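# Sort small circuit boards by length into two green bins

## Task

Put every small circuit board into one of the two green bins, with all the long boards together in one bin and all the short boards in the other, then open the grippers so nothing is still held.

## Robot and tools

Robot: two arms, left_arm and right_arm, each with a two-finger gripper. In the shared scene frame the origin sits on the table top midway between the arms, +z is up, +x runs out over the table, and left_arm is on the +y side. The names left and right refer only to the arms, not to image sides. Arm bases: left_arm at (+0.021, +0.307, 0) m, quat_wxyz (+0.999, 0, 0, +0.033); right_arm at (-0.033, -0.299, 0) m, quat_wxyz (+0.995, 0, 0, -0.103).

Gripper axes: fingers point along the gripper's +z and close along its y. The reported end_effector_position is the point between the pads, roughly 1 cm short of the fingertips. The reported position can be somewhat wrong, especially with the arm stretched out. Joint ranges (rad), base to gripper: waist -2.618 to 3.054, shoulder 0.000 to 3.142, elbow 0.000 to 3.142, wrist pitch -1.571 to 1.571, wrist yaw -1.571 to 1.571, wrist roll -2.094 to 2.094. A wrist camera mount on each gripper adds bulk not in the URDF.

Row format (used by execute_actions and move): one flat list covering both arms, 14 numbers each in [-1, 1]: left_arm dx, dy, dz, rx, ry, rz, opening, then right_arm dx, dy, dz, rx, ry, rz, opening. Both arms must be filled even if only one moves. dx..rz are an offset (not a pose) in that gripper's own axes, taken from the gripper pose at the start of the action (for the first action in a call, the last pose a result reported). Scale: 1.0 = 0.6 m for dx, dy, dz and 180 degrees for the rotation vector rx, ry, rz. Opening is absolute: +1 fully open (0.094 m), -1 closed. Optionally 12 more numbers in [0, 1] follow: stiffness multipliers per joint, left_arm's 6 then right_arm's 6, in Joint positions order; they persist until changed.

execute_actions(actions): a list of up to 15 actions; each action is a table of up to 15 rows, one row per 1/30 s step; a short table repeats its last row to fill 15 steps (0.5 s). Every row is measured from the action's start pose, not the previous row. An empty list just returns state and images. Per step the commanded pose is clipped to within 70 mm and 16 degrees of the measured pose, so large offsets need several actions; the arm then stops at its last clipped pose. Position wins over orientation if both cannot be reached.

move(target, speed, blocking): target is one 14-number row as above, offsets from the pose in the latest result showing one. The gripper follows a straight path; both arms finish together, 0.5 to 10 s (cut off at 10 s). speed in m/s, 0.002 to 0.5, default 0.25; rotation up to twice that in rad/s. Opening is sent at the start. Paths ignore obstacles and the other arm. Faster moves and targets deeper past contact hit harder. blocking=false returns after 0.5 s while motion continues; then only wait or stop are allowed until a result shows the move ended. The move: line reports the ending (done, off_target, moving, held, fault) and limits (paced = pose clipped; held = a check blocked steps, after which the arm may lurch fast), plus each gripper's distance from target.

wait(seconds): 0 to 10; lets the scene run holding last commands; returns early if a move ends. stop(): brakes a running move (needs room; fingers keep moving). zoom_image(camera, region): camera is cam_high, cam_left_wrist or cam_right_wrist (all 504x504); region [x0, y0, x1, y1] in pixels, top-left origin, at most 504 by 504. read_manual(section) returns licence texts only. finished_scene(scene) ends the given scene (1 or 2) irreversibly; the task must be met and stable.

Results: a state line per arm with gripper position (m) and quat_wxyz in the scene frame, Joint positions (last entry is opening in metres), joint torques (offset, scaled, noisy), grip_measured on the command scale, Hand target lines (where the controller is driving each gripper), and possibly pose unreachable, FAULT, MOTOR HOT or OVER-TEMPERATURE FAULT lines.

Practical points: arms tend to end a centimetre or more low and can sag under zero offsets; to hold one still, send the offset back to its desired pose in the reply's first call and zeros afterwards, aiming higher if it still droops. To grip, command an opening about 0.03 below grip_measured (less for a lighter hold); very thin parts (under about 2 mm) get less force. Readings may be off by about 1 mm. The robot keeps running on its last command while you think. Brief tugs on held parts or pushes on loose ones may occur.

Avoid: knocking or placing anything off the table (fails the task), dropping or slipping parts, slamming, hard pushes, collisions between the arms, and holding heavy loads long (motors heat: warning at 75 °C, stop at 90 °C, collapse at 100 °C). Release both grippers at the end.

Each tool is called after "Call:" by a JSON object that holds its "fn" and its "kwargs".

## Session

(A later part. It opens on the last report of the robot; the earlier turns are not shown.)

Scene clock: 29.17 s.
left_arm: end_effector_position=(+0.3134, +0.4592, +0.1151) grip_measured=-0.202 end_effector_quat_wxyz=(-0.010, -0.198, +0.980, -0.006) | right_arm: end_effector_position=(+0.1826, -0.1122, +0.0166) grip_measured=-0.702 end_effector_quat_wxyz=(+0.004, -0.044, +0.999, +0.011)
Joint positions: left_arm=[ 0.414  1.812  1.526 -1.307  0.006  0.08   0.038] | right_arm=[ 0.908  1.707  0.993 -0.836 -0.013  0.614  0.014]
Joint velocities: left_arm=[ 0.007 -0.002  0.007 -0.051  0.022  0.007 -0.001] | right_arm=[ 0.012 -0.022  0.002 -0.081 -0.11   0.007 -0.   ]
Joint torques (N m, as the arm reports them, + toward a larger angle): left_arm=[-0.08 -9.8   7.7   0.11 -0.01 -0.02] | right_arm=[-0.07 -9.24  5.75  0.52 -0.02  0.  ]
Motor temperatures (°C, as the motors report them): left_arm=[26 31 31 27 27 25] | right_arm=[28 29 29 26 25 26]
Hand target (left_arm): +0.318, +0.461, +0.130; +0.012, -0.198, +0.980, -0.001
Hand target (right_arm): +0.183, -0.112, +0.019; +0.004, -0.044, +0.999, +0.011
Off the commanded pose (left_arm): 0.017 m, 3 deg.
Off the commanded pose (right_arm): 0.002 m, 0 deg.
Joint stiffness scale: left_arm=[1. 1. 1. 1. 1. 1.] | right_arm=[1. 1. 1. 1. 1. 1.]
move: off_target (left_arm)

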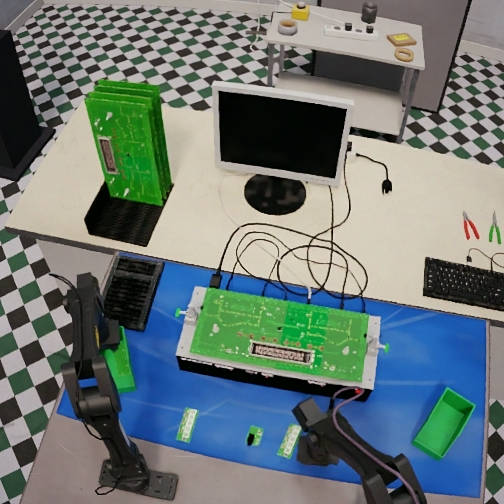

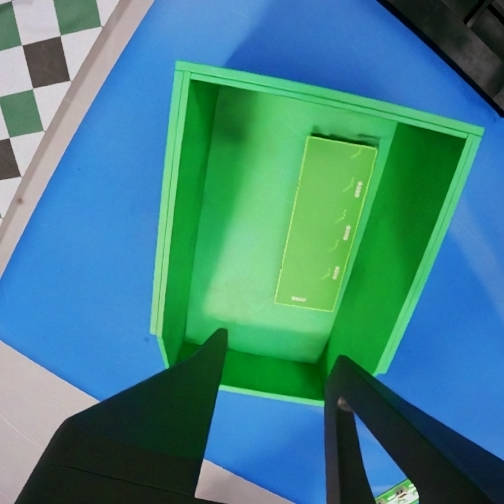

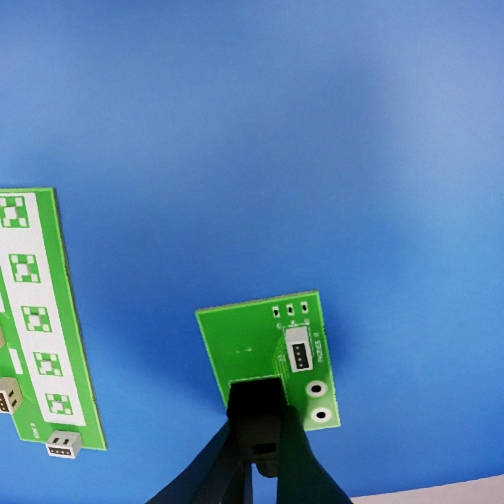

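Call:
{"fn": "move", "kwargs": {"target": [0.325,-0.287,0.06,0,-0.007,0.138,0.2,0,-0.08,-0.2,0,0,0,-0.75], "speed": 0.25}}

Scene clock: 31.50 s.
left_arm: end_effector_position=(+0.1997, +0.2296, +0.0762) grip_measured=+0.198 end_effector_quat_wxyz=(-0.018, +0.019, +1.000, -0.001) | right_arm: end_effector_position=(+0.1851, -0.1600, +0.1254) grip_measured=-0.707 end_effector_quat_wxyz=(-0.005, -0.045, +0.999, +0.005)
Joint positions: left_arm=[-0.467  1.325  0.884 -1.162  0.016 -0.364  0.056] | right_arm=[ 0.76   1.524  1.25  -1.301 -0.013  0.464  0.014]
Joint velocities: left_arm=[-0.007 -0.012 -0.002  0.037 -0.022 -0.066 -0.   ] | right_arm=[ 0.002  0.007  0.007 -0.081 -0.022  0.022  0.001]
Joint torques (N m, as the arm reports them, + toward a larger angle): left_arm=[-0.62 -5.93  3.95  0.26 -0.12 -0.09] | right_arm=[-0.84 -9.02  7.3   0.35  0.   -0.02]
Motor temperatures (°C, as the motors report them): left_arm=[26 31 31 27 27 25] | right_arm=[28 30 29 26 25 26]
Hand target (left_arm): +0.200, +0.230, +0.078; -0.004, +0.017, +1.000, -0.000
Hand target (right_arm): +0.187, -0.161, +0.135; +0.005, -0.044, +0.999, +0.010
Off the commanded pose (left_arm): 0.010 m, 2 deg.
Off the commanded pose (right_arm): 0.011 m, 1 deg.
Joint stiffness scale: left_arm=[1. 1. 1. 1. 1. 1.] | right_arm=[1. 1. 1. 1. 1. 1.]
move: off_target (right_arm)

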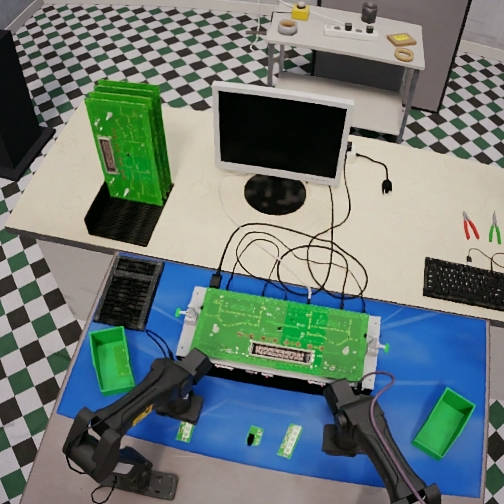

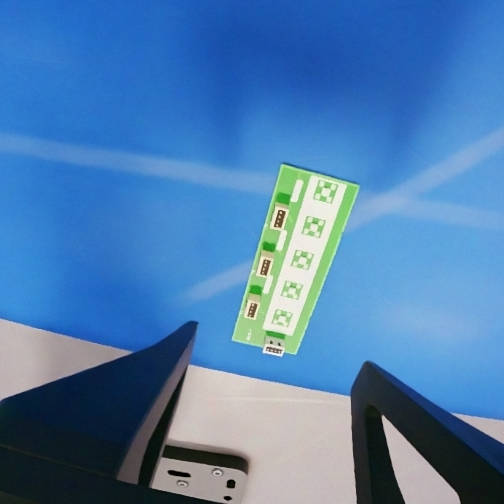

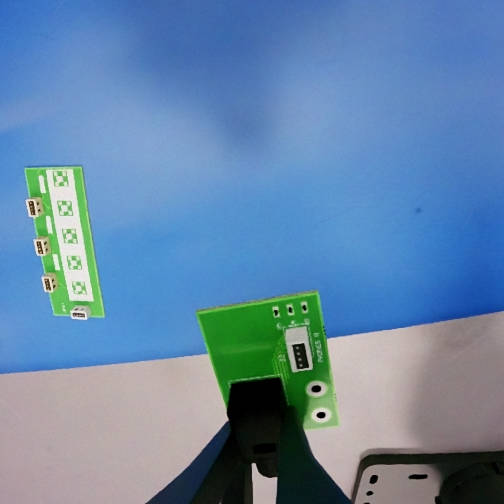

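Call:
{"fn": "move", "kwargs": {"target": [0.002,-0.011,0.117,0,-0.011,0.012,0.1,-0.176,-0.464,-0.015,0,0,0.14,-0.74], "speed": 0.17}}

Scene clock: 34.43 s.
left_arm: end_effector_position=(+0.1976, +0.2229, +0.0117) grip_measured=+0.102 end_effector_quat_wxyz=(-0.001, +0.036, +0.999, -0.008) | right_arm: end_effector_position=(+0.3134, -0.4263, +0.1323) grip_measured=-0.707 end_effector_quat_wxyz=(+0.001, +0.176, +0.984, +0.001)
Joint positions: left_arm=[-0.504  1.388  0.66  -0.839  0.015 -0.367  0.052] | right_arm=[-0.151  1.947  1.773 -1.394 -0.003 -0.002  0.014]
Joint velocities: left_arm=[ 0.037 -0.017 -0.002  0.007 -0.037  0.037  0.   ] | right_arm=[-0.007  0.012  0.007  0.066 -0.022  0.022  0.   ]
Joint torques (N m, as the arm reports them, + toward a larger angle): left_arm=[-0.67 -2.98  3.5   0.45 -0.13 -0.05] | right_arm=[ -0.15 -10.91   7.49   0.43   0.11  -0.08]
Motor temperatures (°C, as the motors report them): left_arm=[26 31 31 27 27 25] | right_arm=[28 30 30 26 25 26]
Hand target (left_arm): +0.197, +0.224, +0.006; -0.001, +0.038, +0.999, -0.001
Hand target (right_arm): +0.314, -0.429, +0.134; -0.002, +0.174, +0.985, -0.004
Off the commanded pose (left_arm): 0.006 m, 1 deg.
Off the commanded pose (right_arm): 0.003 m, 1 deg.
Joint stiffness scale: left_arm=[1. 1. 1. 1. 1. 1.] | right_arm=[1. 1. 1. 1. 1. 1.]
move: done

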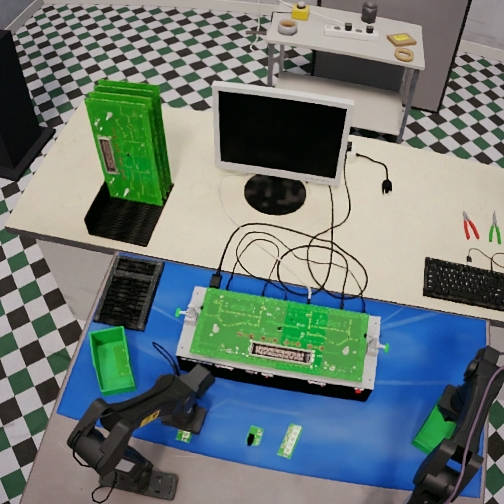

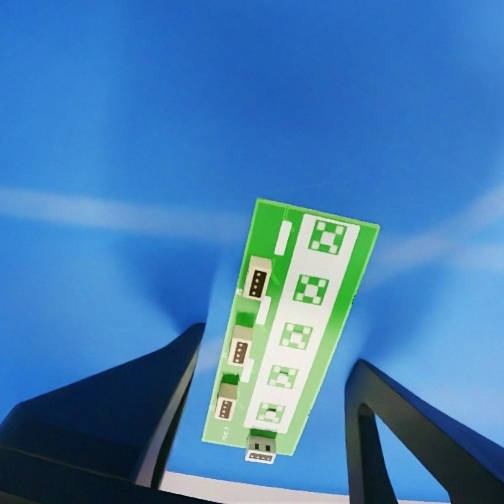

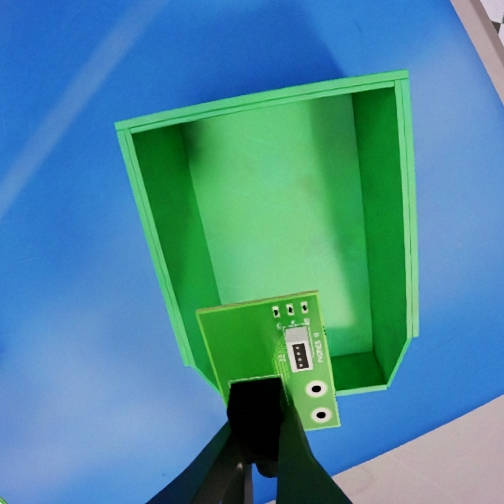

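Call:
{"fn": "move", "kwargs": {"target": [0,0,0.01,0,0,0,-0.39,0.03,-0.018,0.182,0,0,0,-0.74], "speed": 0.09}}

Scene clock: 36.90 s.
left_arm: end_effector_position=(+0.1989, +0.2242, +0.0128) grip_measured=-0.389 end_effector_quat_wxyz=(+0.002, +0.035, +0.999, -0.005) | right_arm: end_effector_position=(+0.2916, -0.4263, +0.0234) grip_measured=-0.707 end_effector_quat_wxyz=(-0.006, +0.175, +0.985, +0.003)
Joint positions: left_arm=[-0.502  1.385  0.663 -0.842  0.008 -0.367  0.029] | right_arm=[-0.173  1.947  1.333 -0.968 -0.003 -0.027  0.014]
Joint velocities: left_arm=[ 0.002 -0.012  0.007  0.022  0.022 -0.037 -0.001] | right_arm=[-0.027 -0.022 -0.007 -0.007 -0.037 -0.066 -0.001]
Joint torques (N m, as the arm reports them, + toward a larger angle): left_arm=[-0.18 -2.75  3.15  0.52  0.07 -0.01] | right_arm=[ -0.86 -12.55   4.59   0.65   0.02  -0.02]
Motor temperatures (°C, as the motors report them): left_arm=[26 30 31 27 27 25] | right_arm=[28 30 30 26 25 26]
Hand target (left_arm): +0.198, +0.223, +0.006; -0.001, +0.036, +0.999, -0.008
Hand target (right_arm): +0.291, -0.430, +0.023; +0.001, +0.176, +0.984, +0.001
Off the commanded pose (left_arm): 0.007 m, 0 deg.
Off the commanded pose (right_arm): 0.004 m, 1 deg.
Joint stiffness scale: left_arm=[1. 1. 1. 1. 1. 1.] | right_arm=[1. 1. 1. 1. 1. 1.]
move: done

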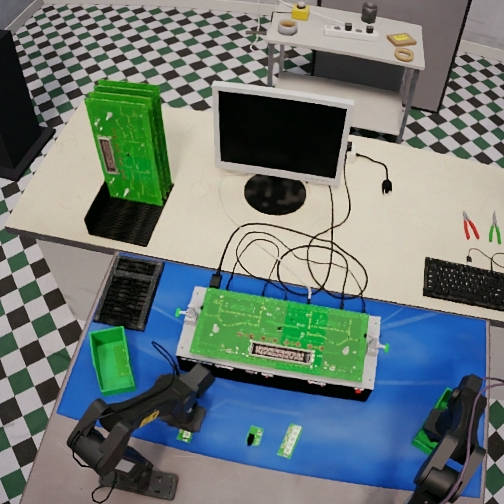

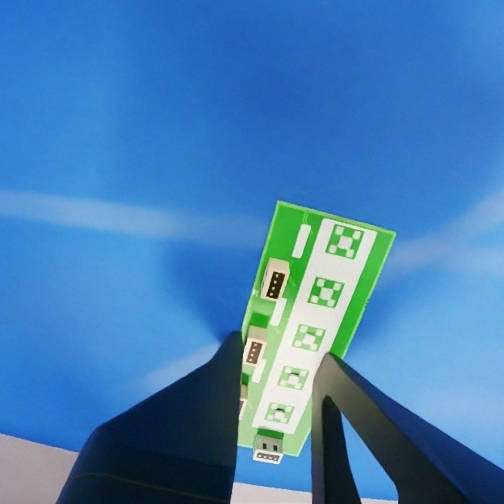

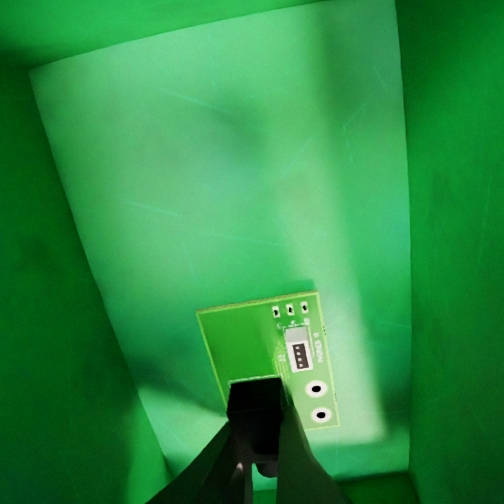

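Call:
{"fn": "execute_actions", "kwargs": {"actions": [[[0,0,0,0,0,0,0.1,0,0,0,0,0,0,-0.5]]]}}

Call:
{"fn": "move", "kwargs": {"target": [0,-0.008,-0.05,-0.014,0,0,0.1,0,0,-0.18,0,0,0,-0.5], "speed": 0.15}}

Scene clock: 37.80 s.
left_arm: end_effector_position=(+0.1989, +0.2244, +0.0128) grip_measured=+0.098 end_effector_quat_wxyz=(+0.002, +0.035, +0.999, -0.004) | right_arm: end_effector_position=(+0.2919, -0.4264, +0.0234) grip_measured=-0.502 end_effector_quat_wxyz=(-0.005, +0.175, +0.985, +0.003)
Joint positions: left_arm=[-0.502  1.385  0.663 -0.843  0.007 -0.367  0.052] | right_arm=[-0.173  1.947  1.333 -0.967 -0.003 -0.027  0.023]
Joint velocities: left_arm=[ 0.022 -0.002 -0.002  0.007 -0.022 -0.081 -0.   ] | right_arm=[-0.002  0.007  0.002 -0.007  0.037 -0.066  0.   ]
Joint torques (N m, as the arm reports them, + toward a larger angle): left_arm=[-0.03 -3.97  4.69  0.23 -0.01 -0.01] | right_arm=[ -0.05 -11.73   5.57   0.53  -0.01   0.  ]
Motor temperatures (°C, as the motors report them): left_arm=[26 30 31 27 27 25] | right_arm=[28 31 30 26 25 26]
Hand target (left_arm): +0.199, +0.224, +0.013; +0.002, +0.035, +0.999, -0.005
Hand target (right_arm): +0.292, -0.426, +0.023; -0.005, +0.175, +0.985, +0.003
Off the commanded pose (left_arm): 0.000 m, 0 deg.
Off the commanded pose (right_arm): 0.000 m, 0 deg.
Joint stiffness scale: left_arm=[1. 1. 1. 1. 1. 1.] | right_arm=[1. 1. 1. 1. 1. 1.]

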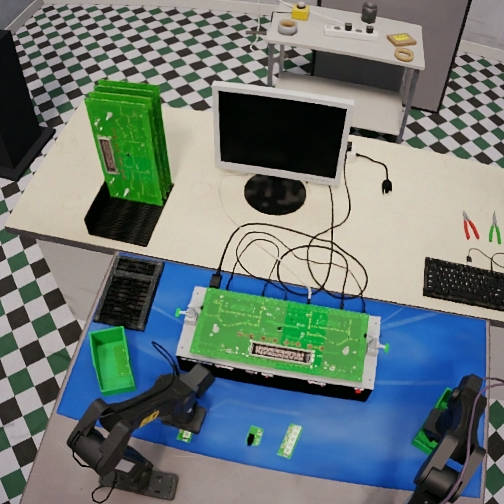

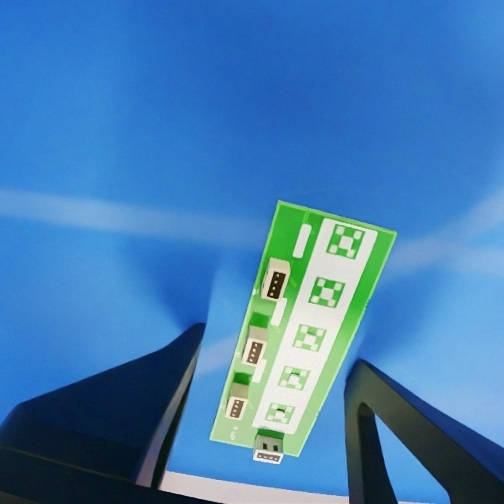

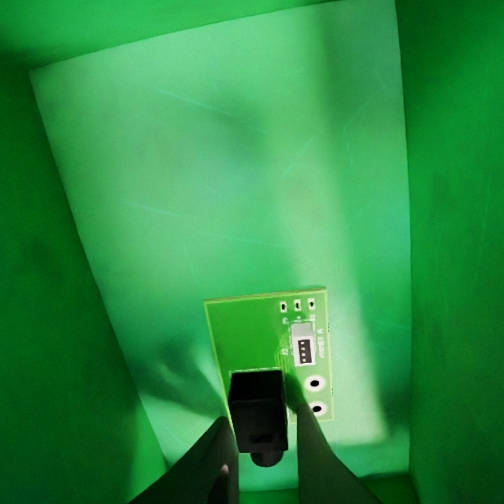

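Scene clock: 39.17 s.
left_arm: end_effector_position=(+0.1876, +0.2247, +0.0295) grip_measured=+0.098 end_effector_quat_wxyz=(-0.025, +0.035, +0.999, +0.024) | right_arm: end_effector_position=(+0.2937, -0.4271, +0.1211) grip_measured=-0.502 end_effector_quat_wxyz=(-0.014, +0.175, +0.984, +0.005)
Joint positions: left_arm=[-0.552  1.385  0.734 -0.986 -0.021 -0.417  0.052] | right_arm=[-0.173  1.904  1.669 -1.366 -0.003 -0.027  0.023]
Joint velocities: left_arm=[-0.002 -0.012 -0.007 -0.051  0.007 -0.022 -0.001] | right_arm=[ 0.022 -0.007 -0.002  0.007 -0.037 -0.037  0.   ]
Joint torques (N m, as the arm reports them, + toward a larger angle): left_arm=[-0.67 -6.54  7.37  0.02 -0.17 -0.1 ] | right_arm=[ -0.09 -13.03   7.42   0.3   -0.01   0.02]
Motor temperatures (°C, as the motors report them): left_arm=[26 30 31 27 27 25] | right_arm=[28 31 30 26 25 26]
Hand target (left_arm): +0.198, +0.220, +0.042; +0.002, +0.034, +0.999, +0.018
Hand target (right_arm): +0.294, -0.427, +0.131; -0.005, +0.175, +0.985, +0.003
Off the commanded pose (left_arm): 0.018 m, 3 deg.
Off the commanded pose (right_arm): 0.010 m, 1 deg.
Joint stiffness scale: left_arm=[1. 1. 1. 1. 1. 1.] | right_arm=[1. 1. 1. 1. 1. 1.]
move: off_target (left_arm)

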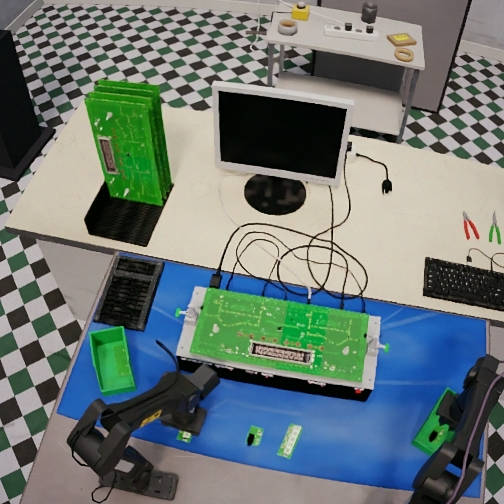

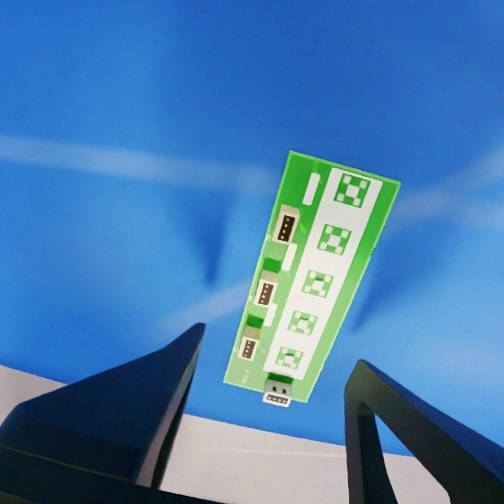

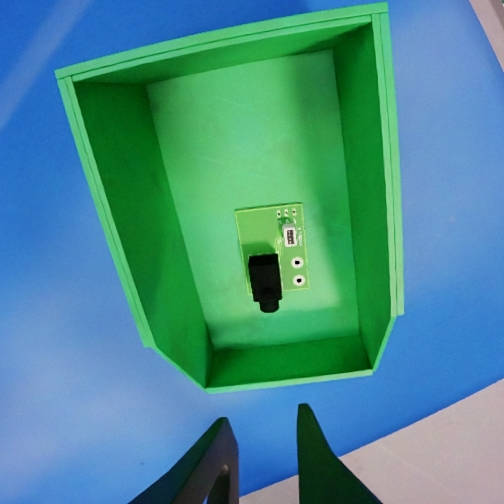

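Call:
{"fn": "move", "kwargs": {"target": [-0.017,-0.009,0.038,0.01,-0.016,0.015,0.1,0.42,0.707,0.1,0,-0.009,-0.056,-0.2], "speed": 0.3}}

Scene clock: 42.47 s.
left_arm: end_effector_position=(+0.1976, +0.2184, +0.0121) grip_measured=+0.098 end_effector_quat_wxyz=(+0.003, +0.059, +0.998, +0.007) | right_arm: end_effector_position=(+0.2002, +0.0639, +0.0756) grip_measured=-0.202 end_effector_quat_wxyz=(-0.008, +0.081, +0.996, +0.023)
Joint positions: left_arm=[-0.552  1.401  0.672 -0.843 -0.015 -0.368  0.052] | right_arm=[ 1.188  2.181  1.896 -1.253 -0.036  1.146  0.037]
Joint velocities: left_arm=[-0.007 -0.022  0.002 -0.007  0.007 -0.051  0.001] | right_arm=[ 0.007  0.002 -0.002  0.081  0.007 -0.022 -0.001]
Joint torques (N m, as the arm reports them, + toward a larger angle): left_arm=[ 0.63 -3.01  3.39  0.44  0.    0.05] | right_arm=[ -0.43 -13.34   7.58   0.39   0.08   0.13]
Motor temperatures (°C, as the motors report them): left_arm=[26 30 31 27 27 25] | right_arm=[28 32 30 26 25 26]
Hand target (left_arm): +0.197, +0.220, +0.006; -0.001, +0.059, +0.998, +0.007
Hand target (right_arm): +0.204, +0.061, +0.075; -0.006, +0.087, +0.996, +0.014
Off the commanded pose (left_arm): 0.006 m, 0 deg.
Off the commanded pose (right_arm): 0.008 m, 3 deg.
Joint stiffness scale: left_arm=[1. 1. 1. 1. 1. 1.] | right_arm=[1. 1. 1. 1. 1. 1.]
move: off_target (right_arm)

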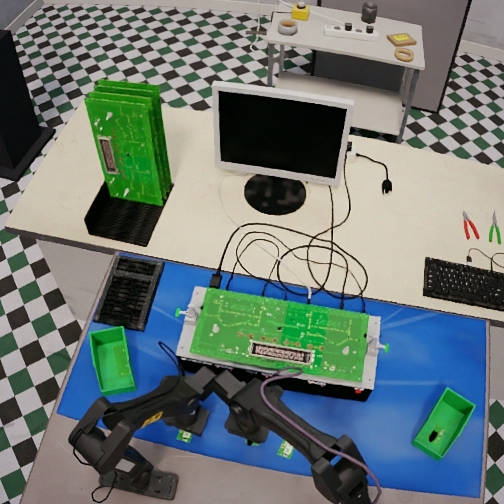

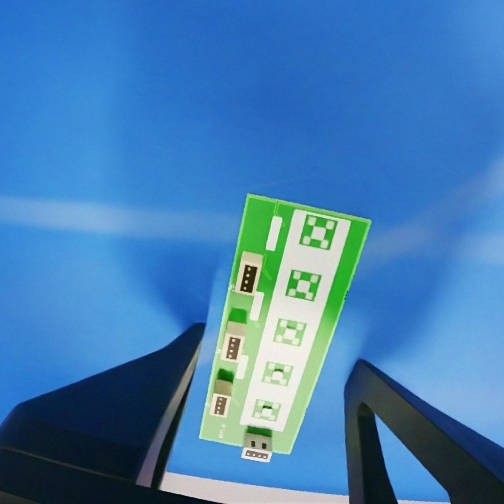

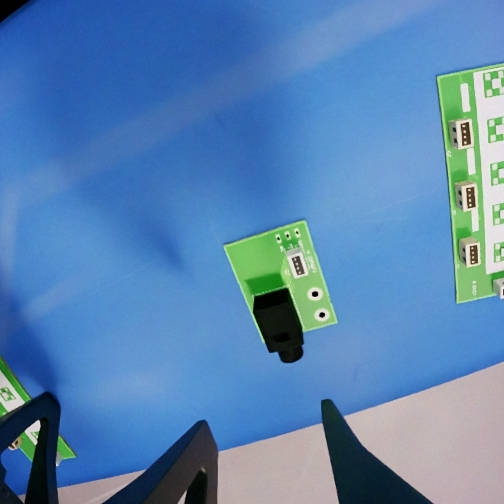

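Call:
{"fn": "execute_actions", "kwargs": {"actions": [[[0,0,0.012,0,0,0,0.05,0,0,0,0,0,0,-0.2],[0,0,0.012,0,0,0,0.0,0,0,0,0,0,0,-0.2],[0,0,0.012,0,0,0,-0.05,0,0,0,0,0,0,-0.2],[0,0,0.012,0,0,0,-0.1,0,0,0,0,0,0,-0.2],[0,0,0.012,0,0,0,-0.15,0,0,0,0,0,0,-0.2],[0,0,0.012,0,0,0,-0.19,0,0,0,0,0,0,-0.2],[0,0,0.012,0,0,0,-0.23,0,0,0,0,0,0,-0.2],[0,0,0.012,0,0,0,-0.26,0,0,0,0,0,0,-0.2],[0,0,0.012,0,0,0,-0.29,0,0,0,0,0,0,-0.2],[0,0,0.012,0,0,0,-0.32,0,0,0,0,0,0,-0.2],[0,0,0.012,0,0,0,-0.35,0,0,0,0,0,0,-0.2],[0,0,0.012,0,0,0,-0.37,0,0,0,0,0,0,-0.2],[0,0,0.012,0,0,0,-0.39,0,0,0,0,0,0,-0.2]]]}}

Call:
{"fn": "wait", "kwargs": {"seconds": 0.3}}

Scene clock: 44.00 s.
left_arm: end_effector_position=(+0.2013, +0.2173, +0.0122) grip_measured=-0.386 end_effector_quat_wxyz=(+0.010, +0.059, +0.998, +0.006) | right_arm: end_effector_position=(+0.2000, +0.0636, +0.0756) grip_measured=-0.202 end_effector_quat_wxyz=(-0.008, +0.081, +0.996, +0.022)
Joint positions: left_arm=[-0.551  1.4    0.672 -0.829 -0.019 -0.368  0.029] | right_arm=[ 1.188  2.181  1.896 -1.255 -0.036  1.146  0.037]
Joint velocities: left_arm=[ 0.002 -0.002 -0.002 -0.139  0.007 -0.037 -0.003] | right_arm=[ 0.002  0.012  0.007 -0.022  0.007  0.051  0.   ]
Joint torques (N m, as the arm reports them, + toward a larger angle): left_arm=[ 0.02 -2.84  3.18  0.43  0.01  0.01] | right_arm=[ -0.04 -14.68   5.97   0.62  -0.03   0.  ]
Motor temperatures (°C, as the motors report them): left_arm=[26 30 31 27 27 25] | right_arm=[28 32 30 26 25 26]
Hand target (left_arm): +0.198, +0.219, +0.005; +0.003, +0.060, +0.998, +0.007
Hand target (right_arm): +0.200, +0.064, +0.076; -0.008, +0.081, +0.996, +0.023
Off the commanded pose (left_arm): 0.008 m, 1 deg.
Off the commanded pose (right_arm): 0.000 m, 0 deg.
Joint stiffness scale: left_arm=[1. 1. 1. 1. 1. 1.] | right_arm=[1. 1. 1. 1. 1. 1.]

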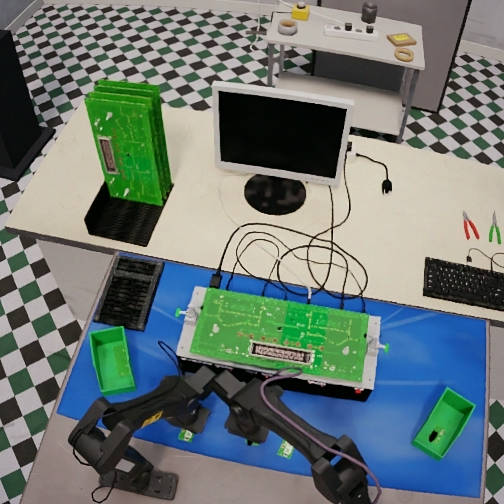

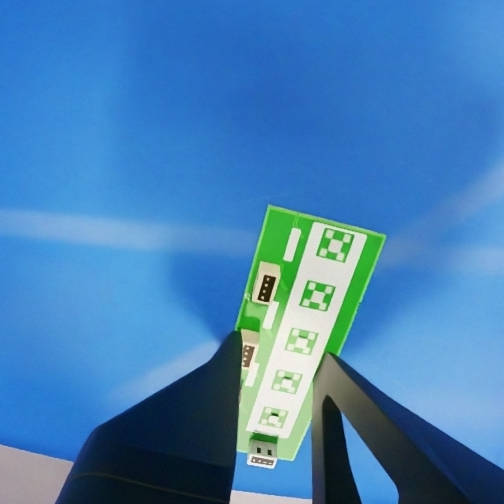

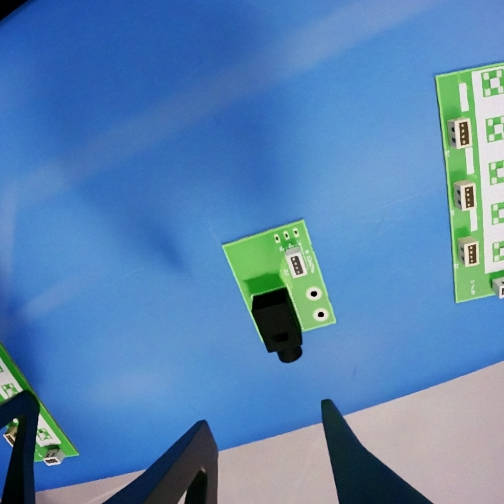

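Scene clock: 44.30 s.
left_arm: end_effector_position=(+0.2013, +0.2173, +0.0122) grip_measured=-0.386 end_effector_quat_wxyz=(+0.010, +0.059, +0.998, +0.006) | right_arm: end_effector_position=(+0.2000, +0.0636, +0.0756) grip_measured=-0.202 end_effector_quat_wxyz=(-0.008, +0.081, +0.996, +0.022)
Joint positions: left_arm=[-0.551  1.4    0.672 -0.829 -0.019 -0.368  0.029] | right_arm=[ 1.188  2.181  1.896 -1.255 -0.036  1.146  0.037]
Joint velocities: left_arm=[-0.022 -0.022  0.007  0.081  0.022  0.051 -0.002] | right_arm=[-0.012  0.012 -0.022 -0.007 -0.022 -0.095  0.001]
Joint torques (N m, as the arm reports them, + toward a larger angle): left_arm=[ 0.03 -2.83  3.1   0.43  0.01 -0.02] | right_arm=[ -0.03 -14.7    5.93   0.63  -0.04   0.01]
Motor temperatures (°C, as the motors report them): left_arm=[26 30 31 27 27 25] | right_arm=[28 32 30 26 25 26]
Hand target (left_arm): +0.198, +0.219, +0.005; +0.003, +0.060, +0.998, +0.007
Hand target (right_arm): +0.200, +0.064, +0.076; -0.008, +0.081, +0.996, +0.023
Off the commanded pose (left_arm): 0.008 m, 1 deg.
Off the commanded pose (right_arm): 0.000 m, 0 deg.
Joint stiffness scale: left_arm=[1. 1. 1. 1. 1. 1.] | right_arm=[1. 1. 1. 1. 1. 1.]
wait: 0.30 s; at rest by 0.17 s

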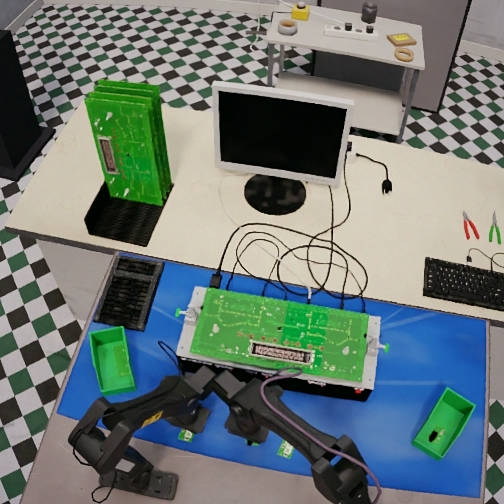

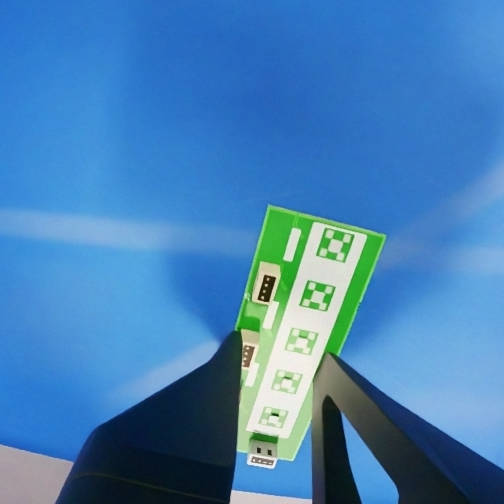

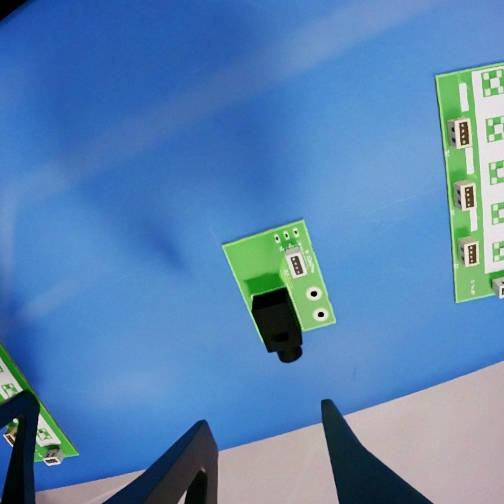

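Call:
{"fn": "execute_actions", "kwargs": {"actions": [[[0,0,0.01,0,0,0,-0.46,0,0,0,0,0,0,-0.2]]]}}

Scene clock: 45.27 s.
left_arm: end_effector_position=(+0.2016, +0.2187, +0.0123) grip_measured=-0.456 end_effector_quat_wxyz=(+0.011, +0.059, +0.998, +0.009) | right_arm: end_effector_position=(+0.2000, +0.0636, +0.0756) grip_measured=-0.202 end_effector_quat_wxyz=(-0.008, +0.081, +0.996, +0.022)
Joint positions: left_arm=[-0.55   1.4    0.672 -0.83  -0.026 -0.368  0.026] | right_arm=[ 1.188  2.181  1.896 -1.255 -0.036  1.146  0.037]
Joint velocities: left_arm=[ 0.002 -0.012 -0.002 -0.007 -0.022  0.037  0.001] | right_arm=[-0.032 -0.007 -0.002  0.007 -0.022 -0.095  0.   ]
Joint torques (N m, as the arm reports them, + toward a larger angle): left_arm=[ 0.02 -3.02  3.41  0.54  0.03  0.  ] | right_arm=[  0.02 -14.72   5.9    0.63  -0.02   0.03]
Motor temperatures (°C, as the motors report them): left_arm=[26 29 31 28 27 25] | right_arm=[28 33 30 26 25 26]
Hand target (left_arm): +0.201, +0.217, +0.007; +0.010, +0.059, +0.998, +0.005
Hand target (right_arm): +0.200, +0.064, +0.076; -0.008, +0.081, +0.996, +0.022
Off the commanded pose (left_arm): 0.006 m, 0 deg.
Off the commanded pose (right_arm): 0.000 m, 0 deg.
Joint stiffness scale: left_arm=[1. 1. 1. 1. 1. 1.] | right_arm=[1. 1. 1. 1. 1. 1.]

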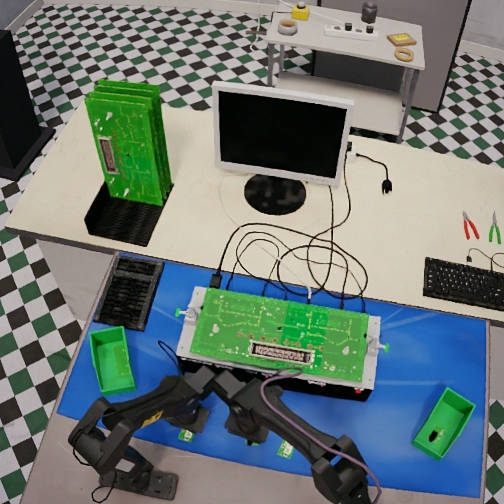

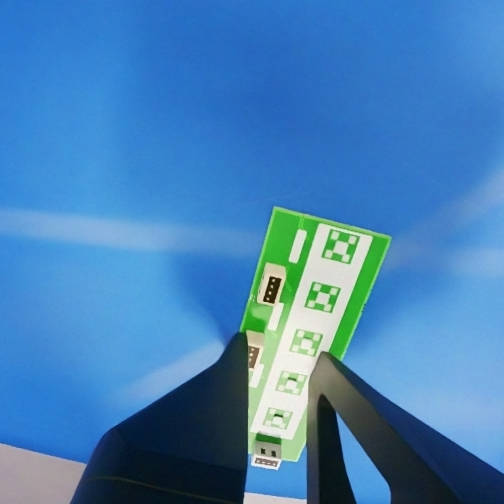

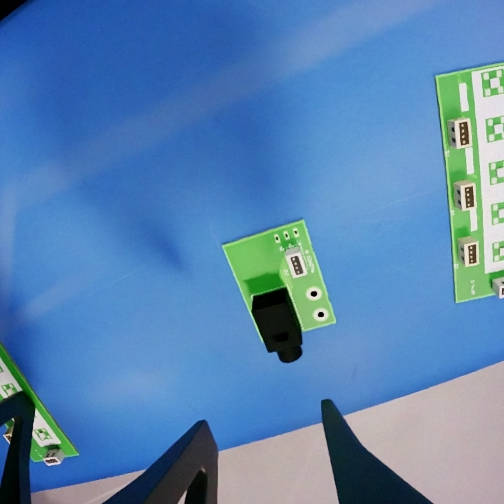

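Call:
{"fn": "execute_actions", "kwargs": {"actions": [[[0.004,0,0,0,0,0,-0.52,0,0,0,0,0,0,-0.2],[0.004,0,0,0,0,0,-0.56,0,0,0,0,0,0,-0.2],[0.004,0,0,0,0,0,-0.6,0,0,0,0,0,0,-0.2],[0.004,0,0,0,0,0,-0.64,0,0,0,0,0,0,-0.2],[0.004,0,0,0,0,0,-0.68,0,0,0,0,0,0,-0.2],[0.004,0,0,0,0,0,-0.72,0,0,0,0,0,0,-0.2],[0.004,0,0,0,0,0,-0.76,0,0,0,0,0,0,-0.2],[0.004,0,0,0,0,0,-0.8,0,0,0,0,0,0,-0.2],[0.004,0,0,0,0,0,-0.84,0,0,0,0,0,0,-0.2],[0.004,0,0,0,0,0,-0.87,0,0,0,0,0,0,-0.2],[0.004,0,0,0,0,0,-0.9,0,0,0,0,0,0,-0.2]]]}}

Scene clock: 46.70 s.
left_arm: end_effector_position=(+0.2027, +0.2267, +0.0132) grip_measured=-0.891 end_effector_quat_wxyz=(+0.016, +0.059, +0.998, +0.030) | right_arm: end_effector_position=(+0.2000, +0.0636, +0.0756) grip_measured=-0.202 end_effector_quat_wxyz=(-0.008, +0.081, +0.996, +0.022)
Joint positions: left_arm=[-0.55   1.397  0.672 -0.843 -0.068 -0.368  0.005] | right_arm=[ 1.188  2.181  1.896 -1.255 -0.036  1.146  0.037]
Joint velocities: left_arm=[-0.027 -0.012 -0.002  0.037  0.037  0.095 -0.001] | right_arm=[-0.027 -0.012  0.002 -0.051 -0.007 -0.022 -0.001]
Joint torques (N m, as the arm reports them, + toward a larger angle): left_arm=[-0.33 -4.49  4.1   0.32  0.35 -0.04] | right_arm=[ -0.03 -14.64   5.94   0.62  -0.04   0.01]
Motor temperatures (°C, as the motors report them): left_arm=[26 29 31 28 27 25] | right_arm=[28 33 30 26 25 26]
Hand target (left_arm): +0.199, +0.219, +0.012; +0.011, +0.059, +0.998, +0.009
Hand target (right_arm): +0.200, +0.064, +0.076; -0.008, +0.081, +0.996, +0.022
Off the commanded pose (left_arm): 0.009 m, 3 deg.
Off the commanded pose (right_arm): 0.000 m, 0 deg.
Joint stiffness scale: left_arm=[1. 1. 1. 1. 1. 1.] | right_arm=[1. 1. 1. 1. 1. 1.]

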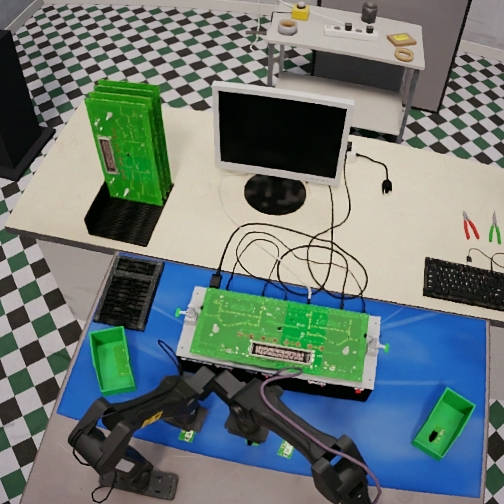

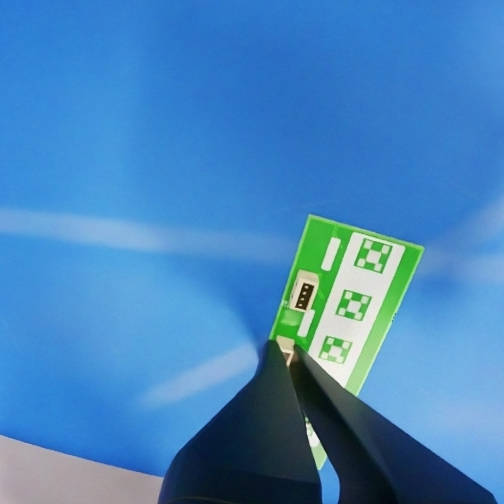

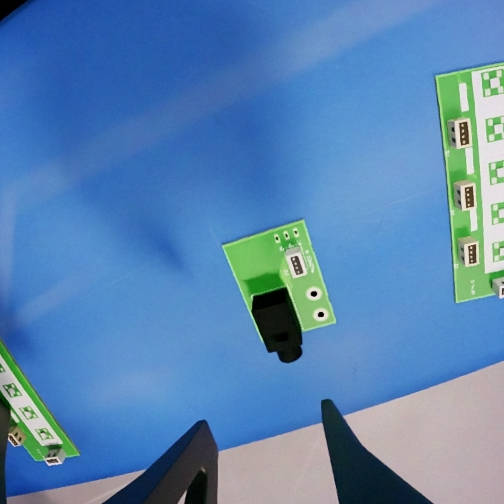

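Call:
{"fn": "execute_actions", "kwargs": {"actions": [[[0,0,0,0,0,0,-0.95,0,0,0,0,0,0,-0.2]]]}}

Scene clock: 47.43 s.
left_arm: end_effector_position=(+0.2028, +0.2269, +0.0132) grip_measured=-0.930 end_effector_quat_wxyz=(+0.016, +0.059, +0.998, +0.031) | right_arm: end_effector_position=(+0.2000, +0.0636, +0.0756) grip_measured=-0.202 end_effector_quat_wxyz=(-0.008, +0.081, +0.996, +0.022)
Joint positions: left_arm=[-0.55   1.397  0.672 -0.843 -0.07  -0.368  0.003] | right_arm=[ 1.188  2.181  1.896 -1.255 -0.036  1.146  0.037]
Joint velocities: left_arm=[-0.002  0.017  0.012 -0.037 -0.037  0.007  0.   ] | right_arm=[ 0.002 -0.002 -0.012 -0.022 -0.051  0.066  0.   ]
Joint torques (N m, as the arm reports them, + toward a larger angle): left_arm=[-0.03 -4.02  4.69  0.23 -0.04 -0.01] | right_arm=[ -0.03 -14.71   5.92   0.62  -0.02   0.02]
Motor temperatures (°C, as the motors report them): left_arm=[26 29 31 28 27 25] | right_arm=[28 33 30 26 25 26]
Hand target (left_arm): +0.203, +0.227, +0.013; +0.016, +0.059, +0.998, +0.030
Hand target (right_arm): +0.200, +0.064, +0.076; -0.008, +0.081, +0.996, +0.022
Off the commanded pose (left_arm): 0.000 m, 0 deg.
Off the commanded pose (right_arm): 0.000 m, 0 deg.
Joint stiffness scale: left_arm=[1. 1. 1. 1. 1. 1.] | right_arm=[1. 1. 1. 1. 1. 1.]

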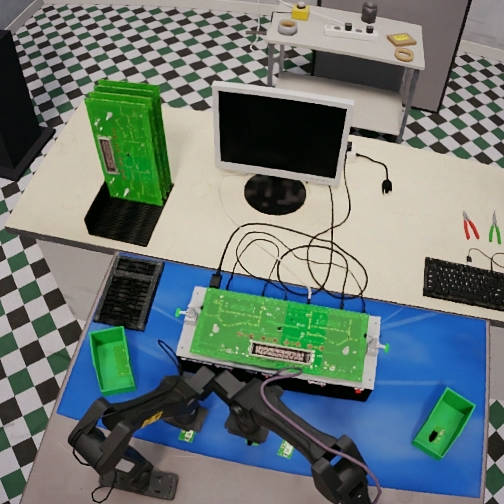

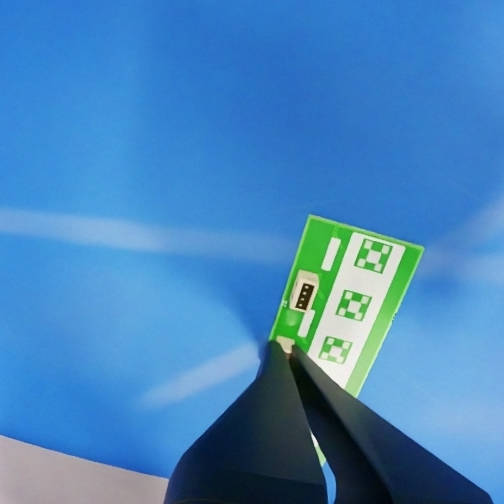

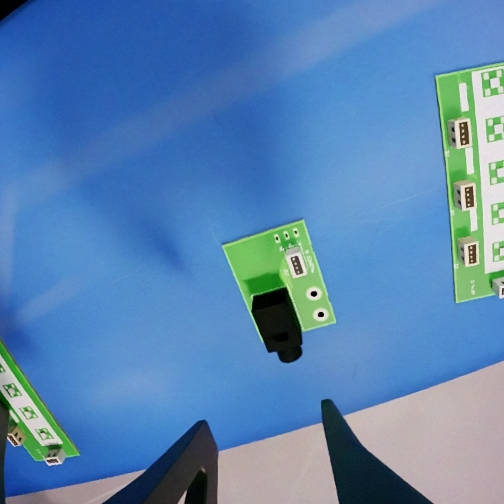

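Call:
{"fn": "move", "kwargs": {"target": [0,0.11,-0.21,0.015,0,0,-0.975,0,-0.006,0.075,0.008,0,-0.035,-0.2], "speed": 0.13}}

Scene clock: 49.53 s.
left_arm: end_effector_position=(+0.1980, +0.2820, +0.1304) grip_measured=-0.930 end_effector_quat_wxyz=(-0.006, +0.059, +0.998, +0.010) | right_arm: end_effector_position=(+0.1997, +0.0630, +0.0389) grip_measured=-0.202 end_effector_quat_wxyz=(-0.009, +0.032, +0.999, +0.019)
Joint positions: left_arm=[-0.233  1.225  1.032 -1.392 -0.019 -0.05   0.003] | right_arm=[ 1.188  2.204  1.788 -1.132 -0.036  1.046  0.037]
Joint velocities: left_arm=[-0.002  0.007 -0.017 -0.051 -0.066 -0.066 -0.   ] | right_arm=[-0.017  0.012 -0.007  0.007  0.022 -0.022 -0.   ]
Joint torques (N m, as the arm reports them, + toward a larger angle): left_arm=[ 0.64 -4.99  7.88  0.12  0.01  0.08] | right_arm=[  0.4  -13.39   4.95   0.73   0.08  -0.08]
Motor temperatures (°C, as the motors report them): left_arm=[26 29 31 28 27 25] | right_arm=[28 34 30 26 25 26]
Hand target (left_arm): +0.203, +0.282, +0.142; +0.017, +0.059, +0.998, +0.005
Hand target (right_arm): +0.198, +0.061, +0.031; -0.008, +0.027, +1.000, +0.010
Off the commanded pose (left_arm): 0.015 m, 2 deg.
Off the commanded pose (right_arm): 0.009 m, 1 deg.
Joint stiffness scale: left_arm=[1. 1. 1. 1. 1. 1.] | right_arm=[1. 1. 1. 1. 1. 1.]
move: off_target (left_arm)

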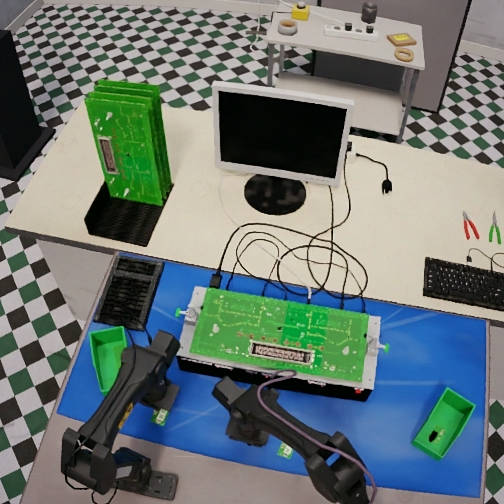

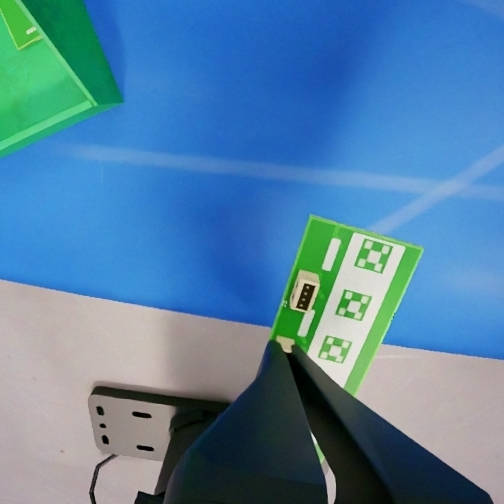

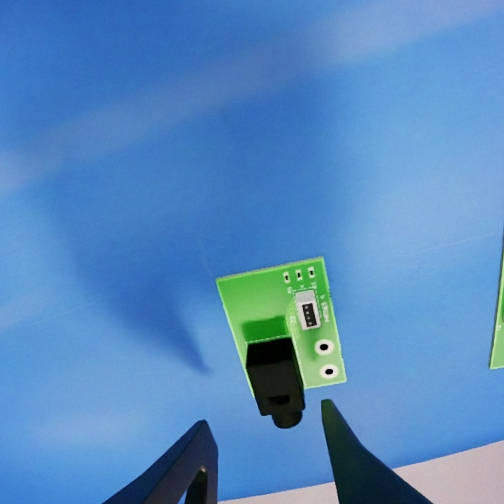

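Call:
{"fn": "move", "kwargs": {"target": [-0.17,0.339,-0.005,0.004,-0.004,-0.17,-0.965,0.002,-0.008,0.038,0.004,0,0,-0.2], "speed": 0.2}}

Scene clock: 52.13 s.
left_arm: end_effector_position=(+0.3187, +0.4662, +0.1351) grip_measured=-0.930 end_effector_quat_wxyz=(-0.003, -0.201, +0.980, +0.001) | right_arm: end_effector_position=(+0.1988, +0.0617, +0.0248) grip_measured=-0.202 end_effector_quat_wxyz=(-0.008, +0.031, +0.999, +0.021)
Joint positions: left_arm=[ 0.42   1.827  1.624 -1.375 -0.004  0.08   0.003] | right_arm=[ 1.188  2.204  1.731 -1.069 -0.036  1.046  0.037]
Joint velocities: left_arm=[ 0.002  0.007  0.017 -0.037 -0.051 -0.051 -0.001] | right_arm=[-0.017  0.007 -0.012  0.037 -0.037  0.037  0.001]
Joint torques (N m, as the arm reports them, + toward a larger angle): left_arm=[ 0.12 -7.86  8.01  0.14  0.05 -0.08] | right_arm=[  0.01 -13.58   4.77   0.75   0.02   0.03]
Motor temperatures (°C, as the motors report them): left_arm=[26 29 32 27 27 25] | right_arm=[28 34 30 26 25 26]
Hand target (left_arm): +0.324, +0.468, +0.142; +0.007, -0.207, +0.978, +0.000
Hand target (right_arm): +0.198, +0.059, +0.016; -0.009, +0.032, +0.999, +0.013
Off the commanded pose (left_arm): 0.007 m, 1 deg.
Off the commanded pose (right_arm): 0.009 m, 1 deg.
Joint stiffness scale: left_arm=[1. 1. 1. 1. 1. 1.] | right_arm=[1. 1. 1. 1. 1. 1.]
move: done

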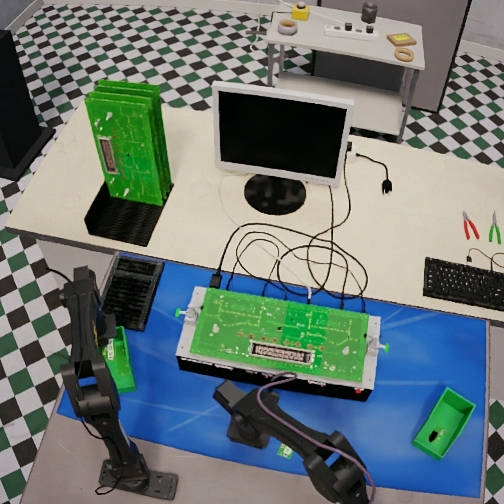

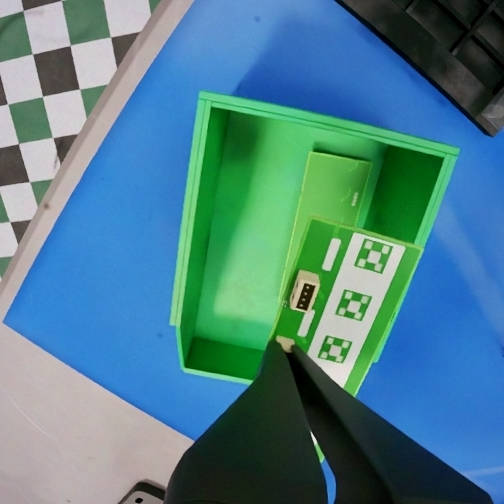

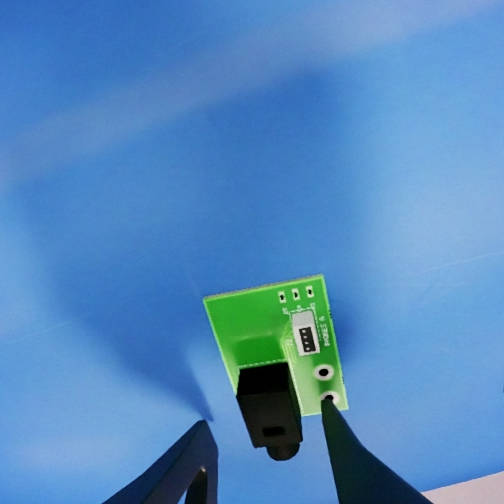

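Call:
{"fn": "move", "kwargs": {"target": [0.005,0,0.17,0,0,0,-0.965,-0.005,0,0.014,0,0,0,-0.2], "speed": 0.09}}

Scene clock: 54.07 s.
left_arm: end_effector_position=(+0.3174, +0.4654, +0.0371) grip_measured=-0.930 end_effector_quat_wxyz=(-0.003, -0.201, +0.980, +0.001) | right_arm: end_effector_position=(+0.2007, +0.0646, +0.0250) grip_measured=-0.202 end_effector_quat_wxyz=(-0.004, +0.031, +0.999, +0.027)
Joint positions: left_arm=[ 0.42   1.878  1.295 -0.994 -0.003  0.08   0.003] | right_arm=[ 1.188  2.204  1.731 -1.055 -0.036  1.046  0.037]
Joint velocities: left_arm=[-0.002 -0.007  0.007 -0.037  0.007  0.022  0.001] | right_arm=[ 0.012 -0.007  0.002 -0.007  0.007  0.007  0.001]
Joint torques (N m, as the arm reports them, + toward a larger angle): left_arm=[ 0.39 -8.02  3.99  0.33 -0.03  0.04] | right_arm=[ -0.52 -13.43   5.09   0.78  -0.04  -0.05]
Motor temperatures (°C, as the motors report them): left_arm=[26 30 32 27 27 25] | right_arm=[28 34 30 26 25 26]
Hand target (left_arm): +0.316, +0.467, +0.033; -0.004, -0.201, +0.980, +0.001
Hand target (right_arm): +0.201, +0.062, +0.017; -0.008, +0.031, +0.999, +0.021
Off the commanded pose (left_arm): 0.005 m, 0 deg.
Off the commanded pose (right_arm): 0.009 m, 1 deg.
Joint stiffness scale: left_arm=[1. 1. 1. 1. 1. 1.] | right_arm=[1. 1. 1. 1. 1. 1.]
move: done

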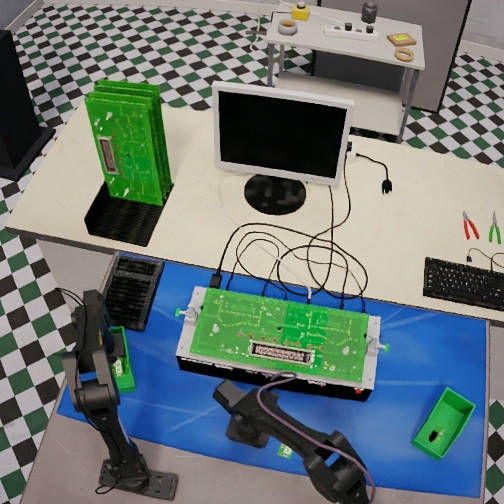

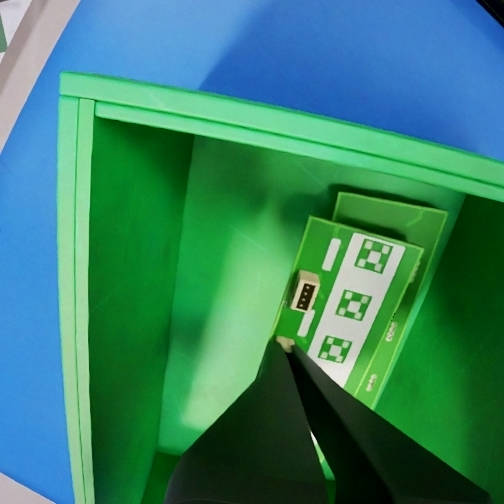

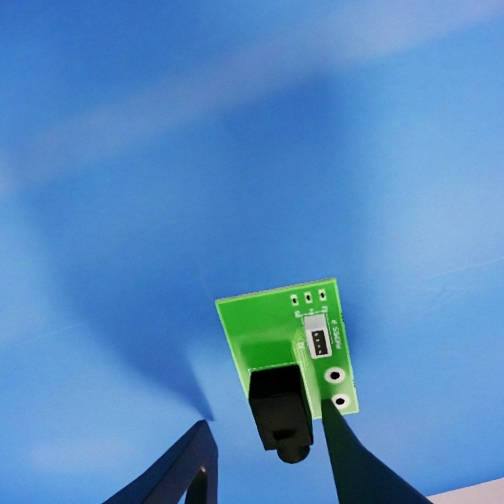

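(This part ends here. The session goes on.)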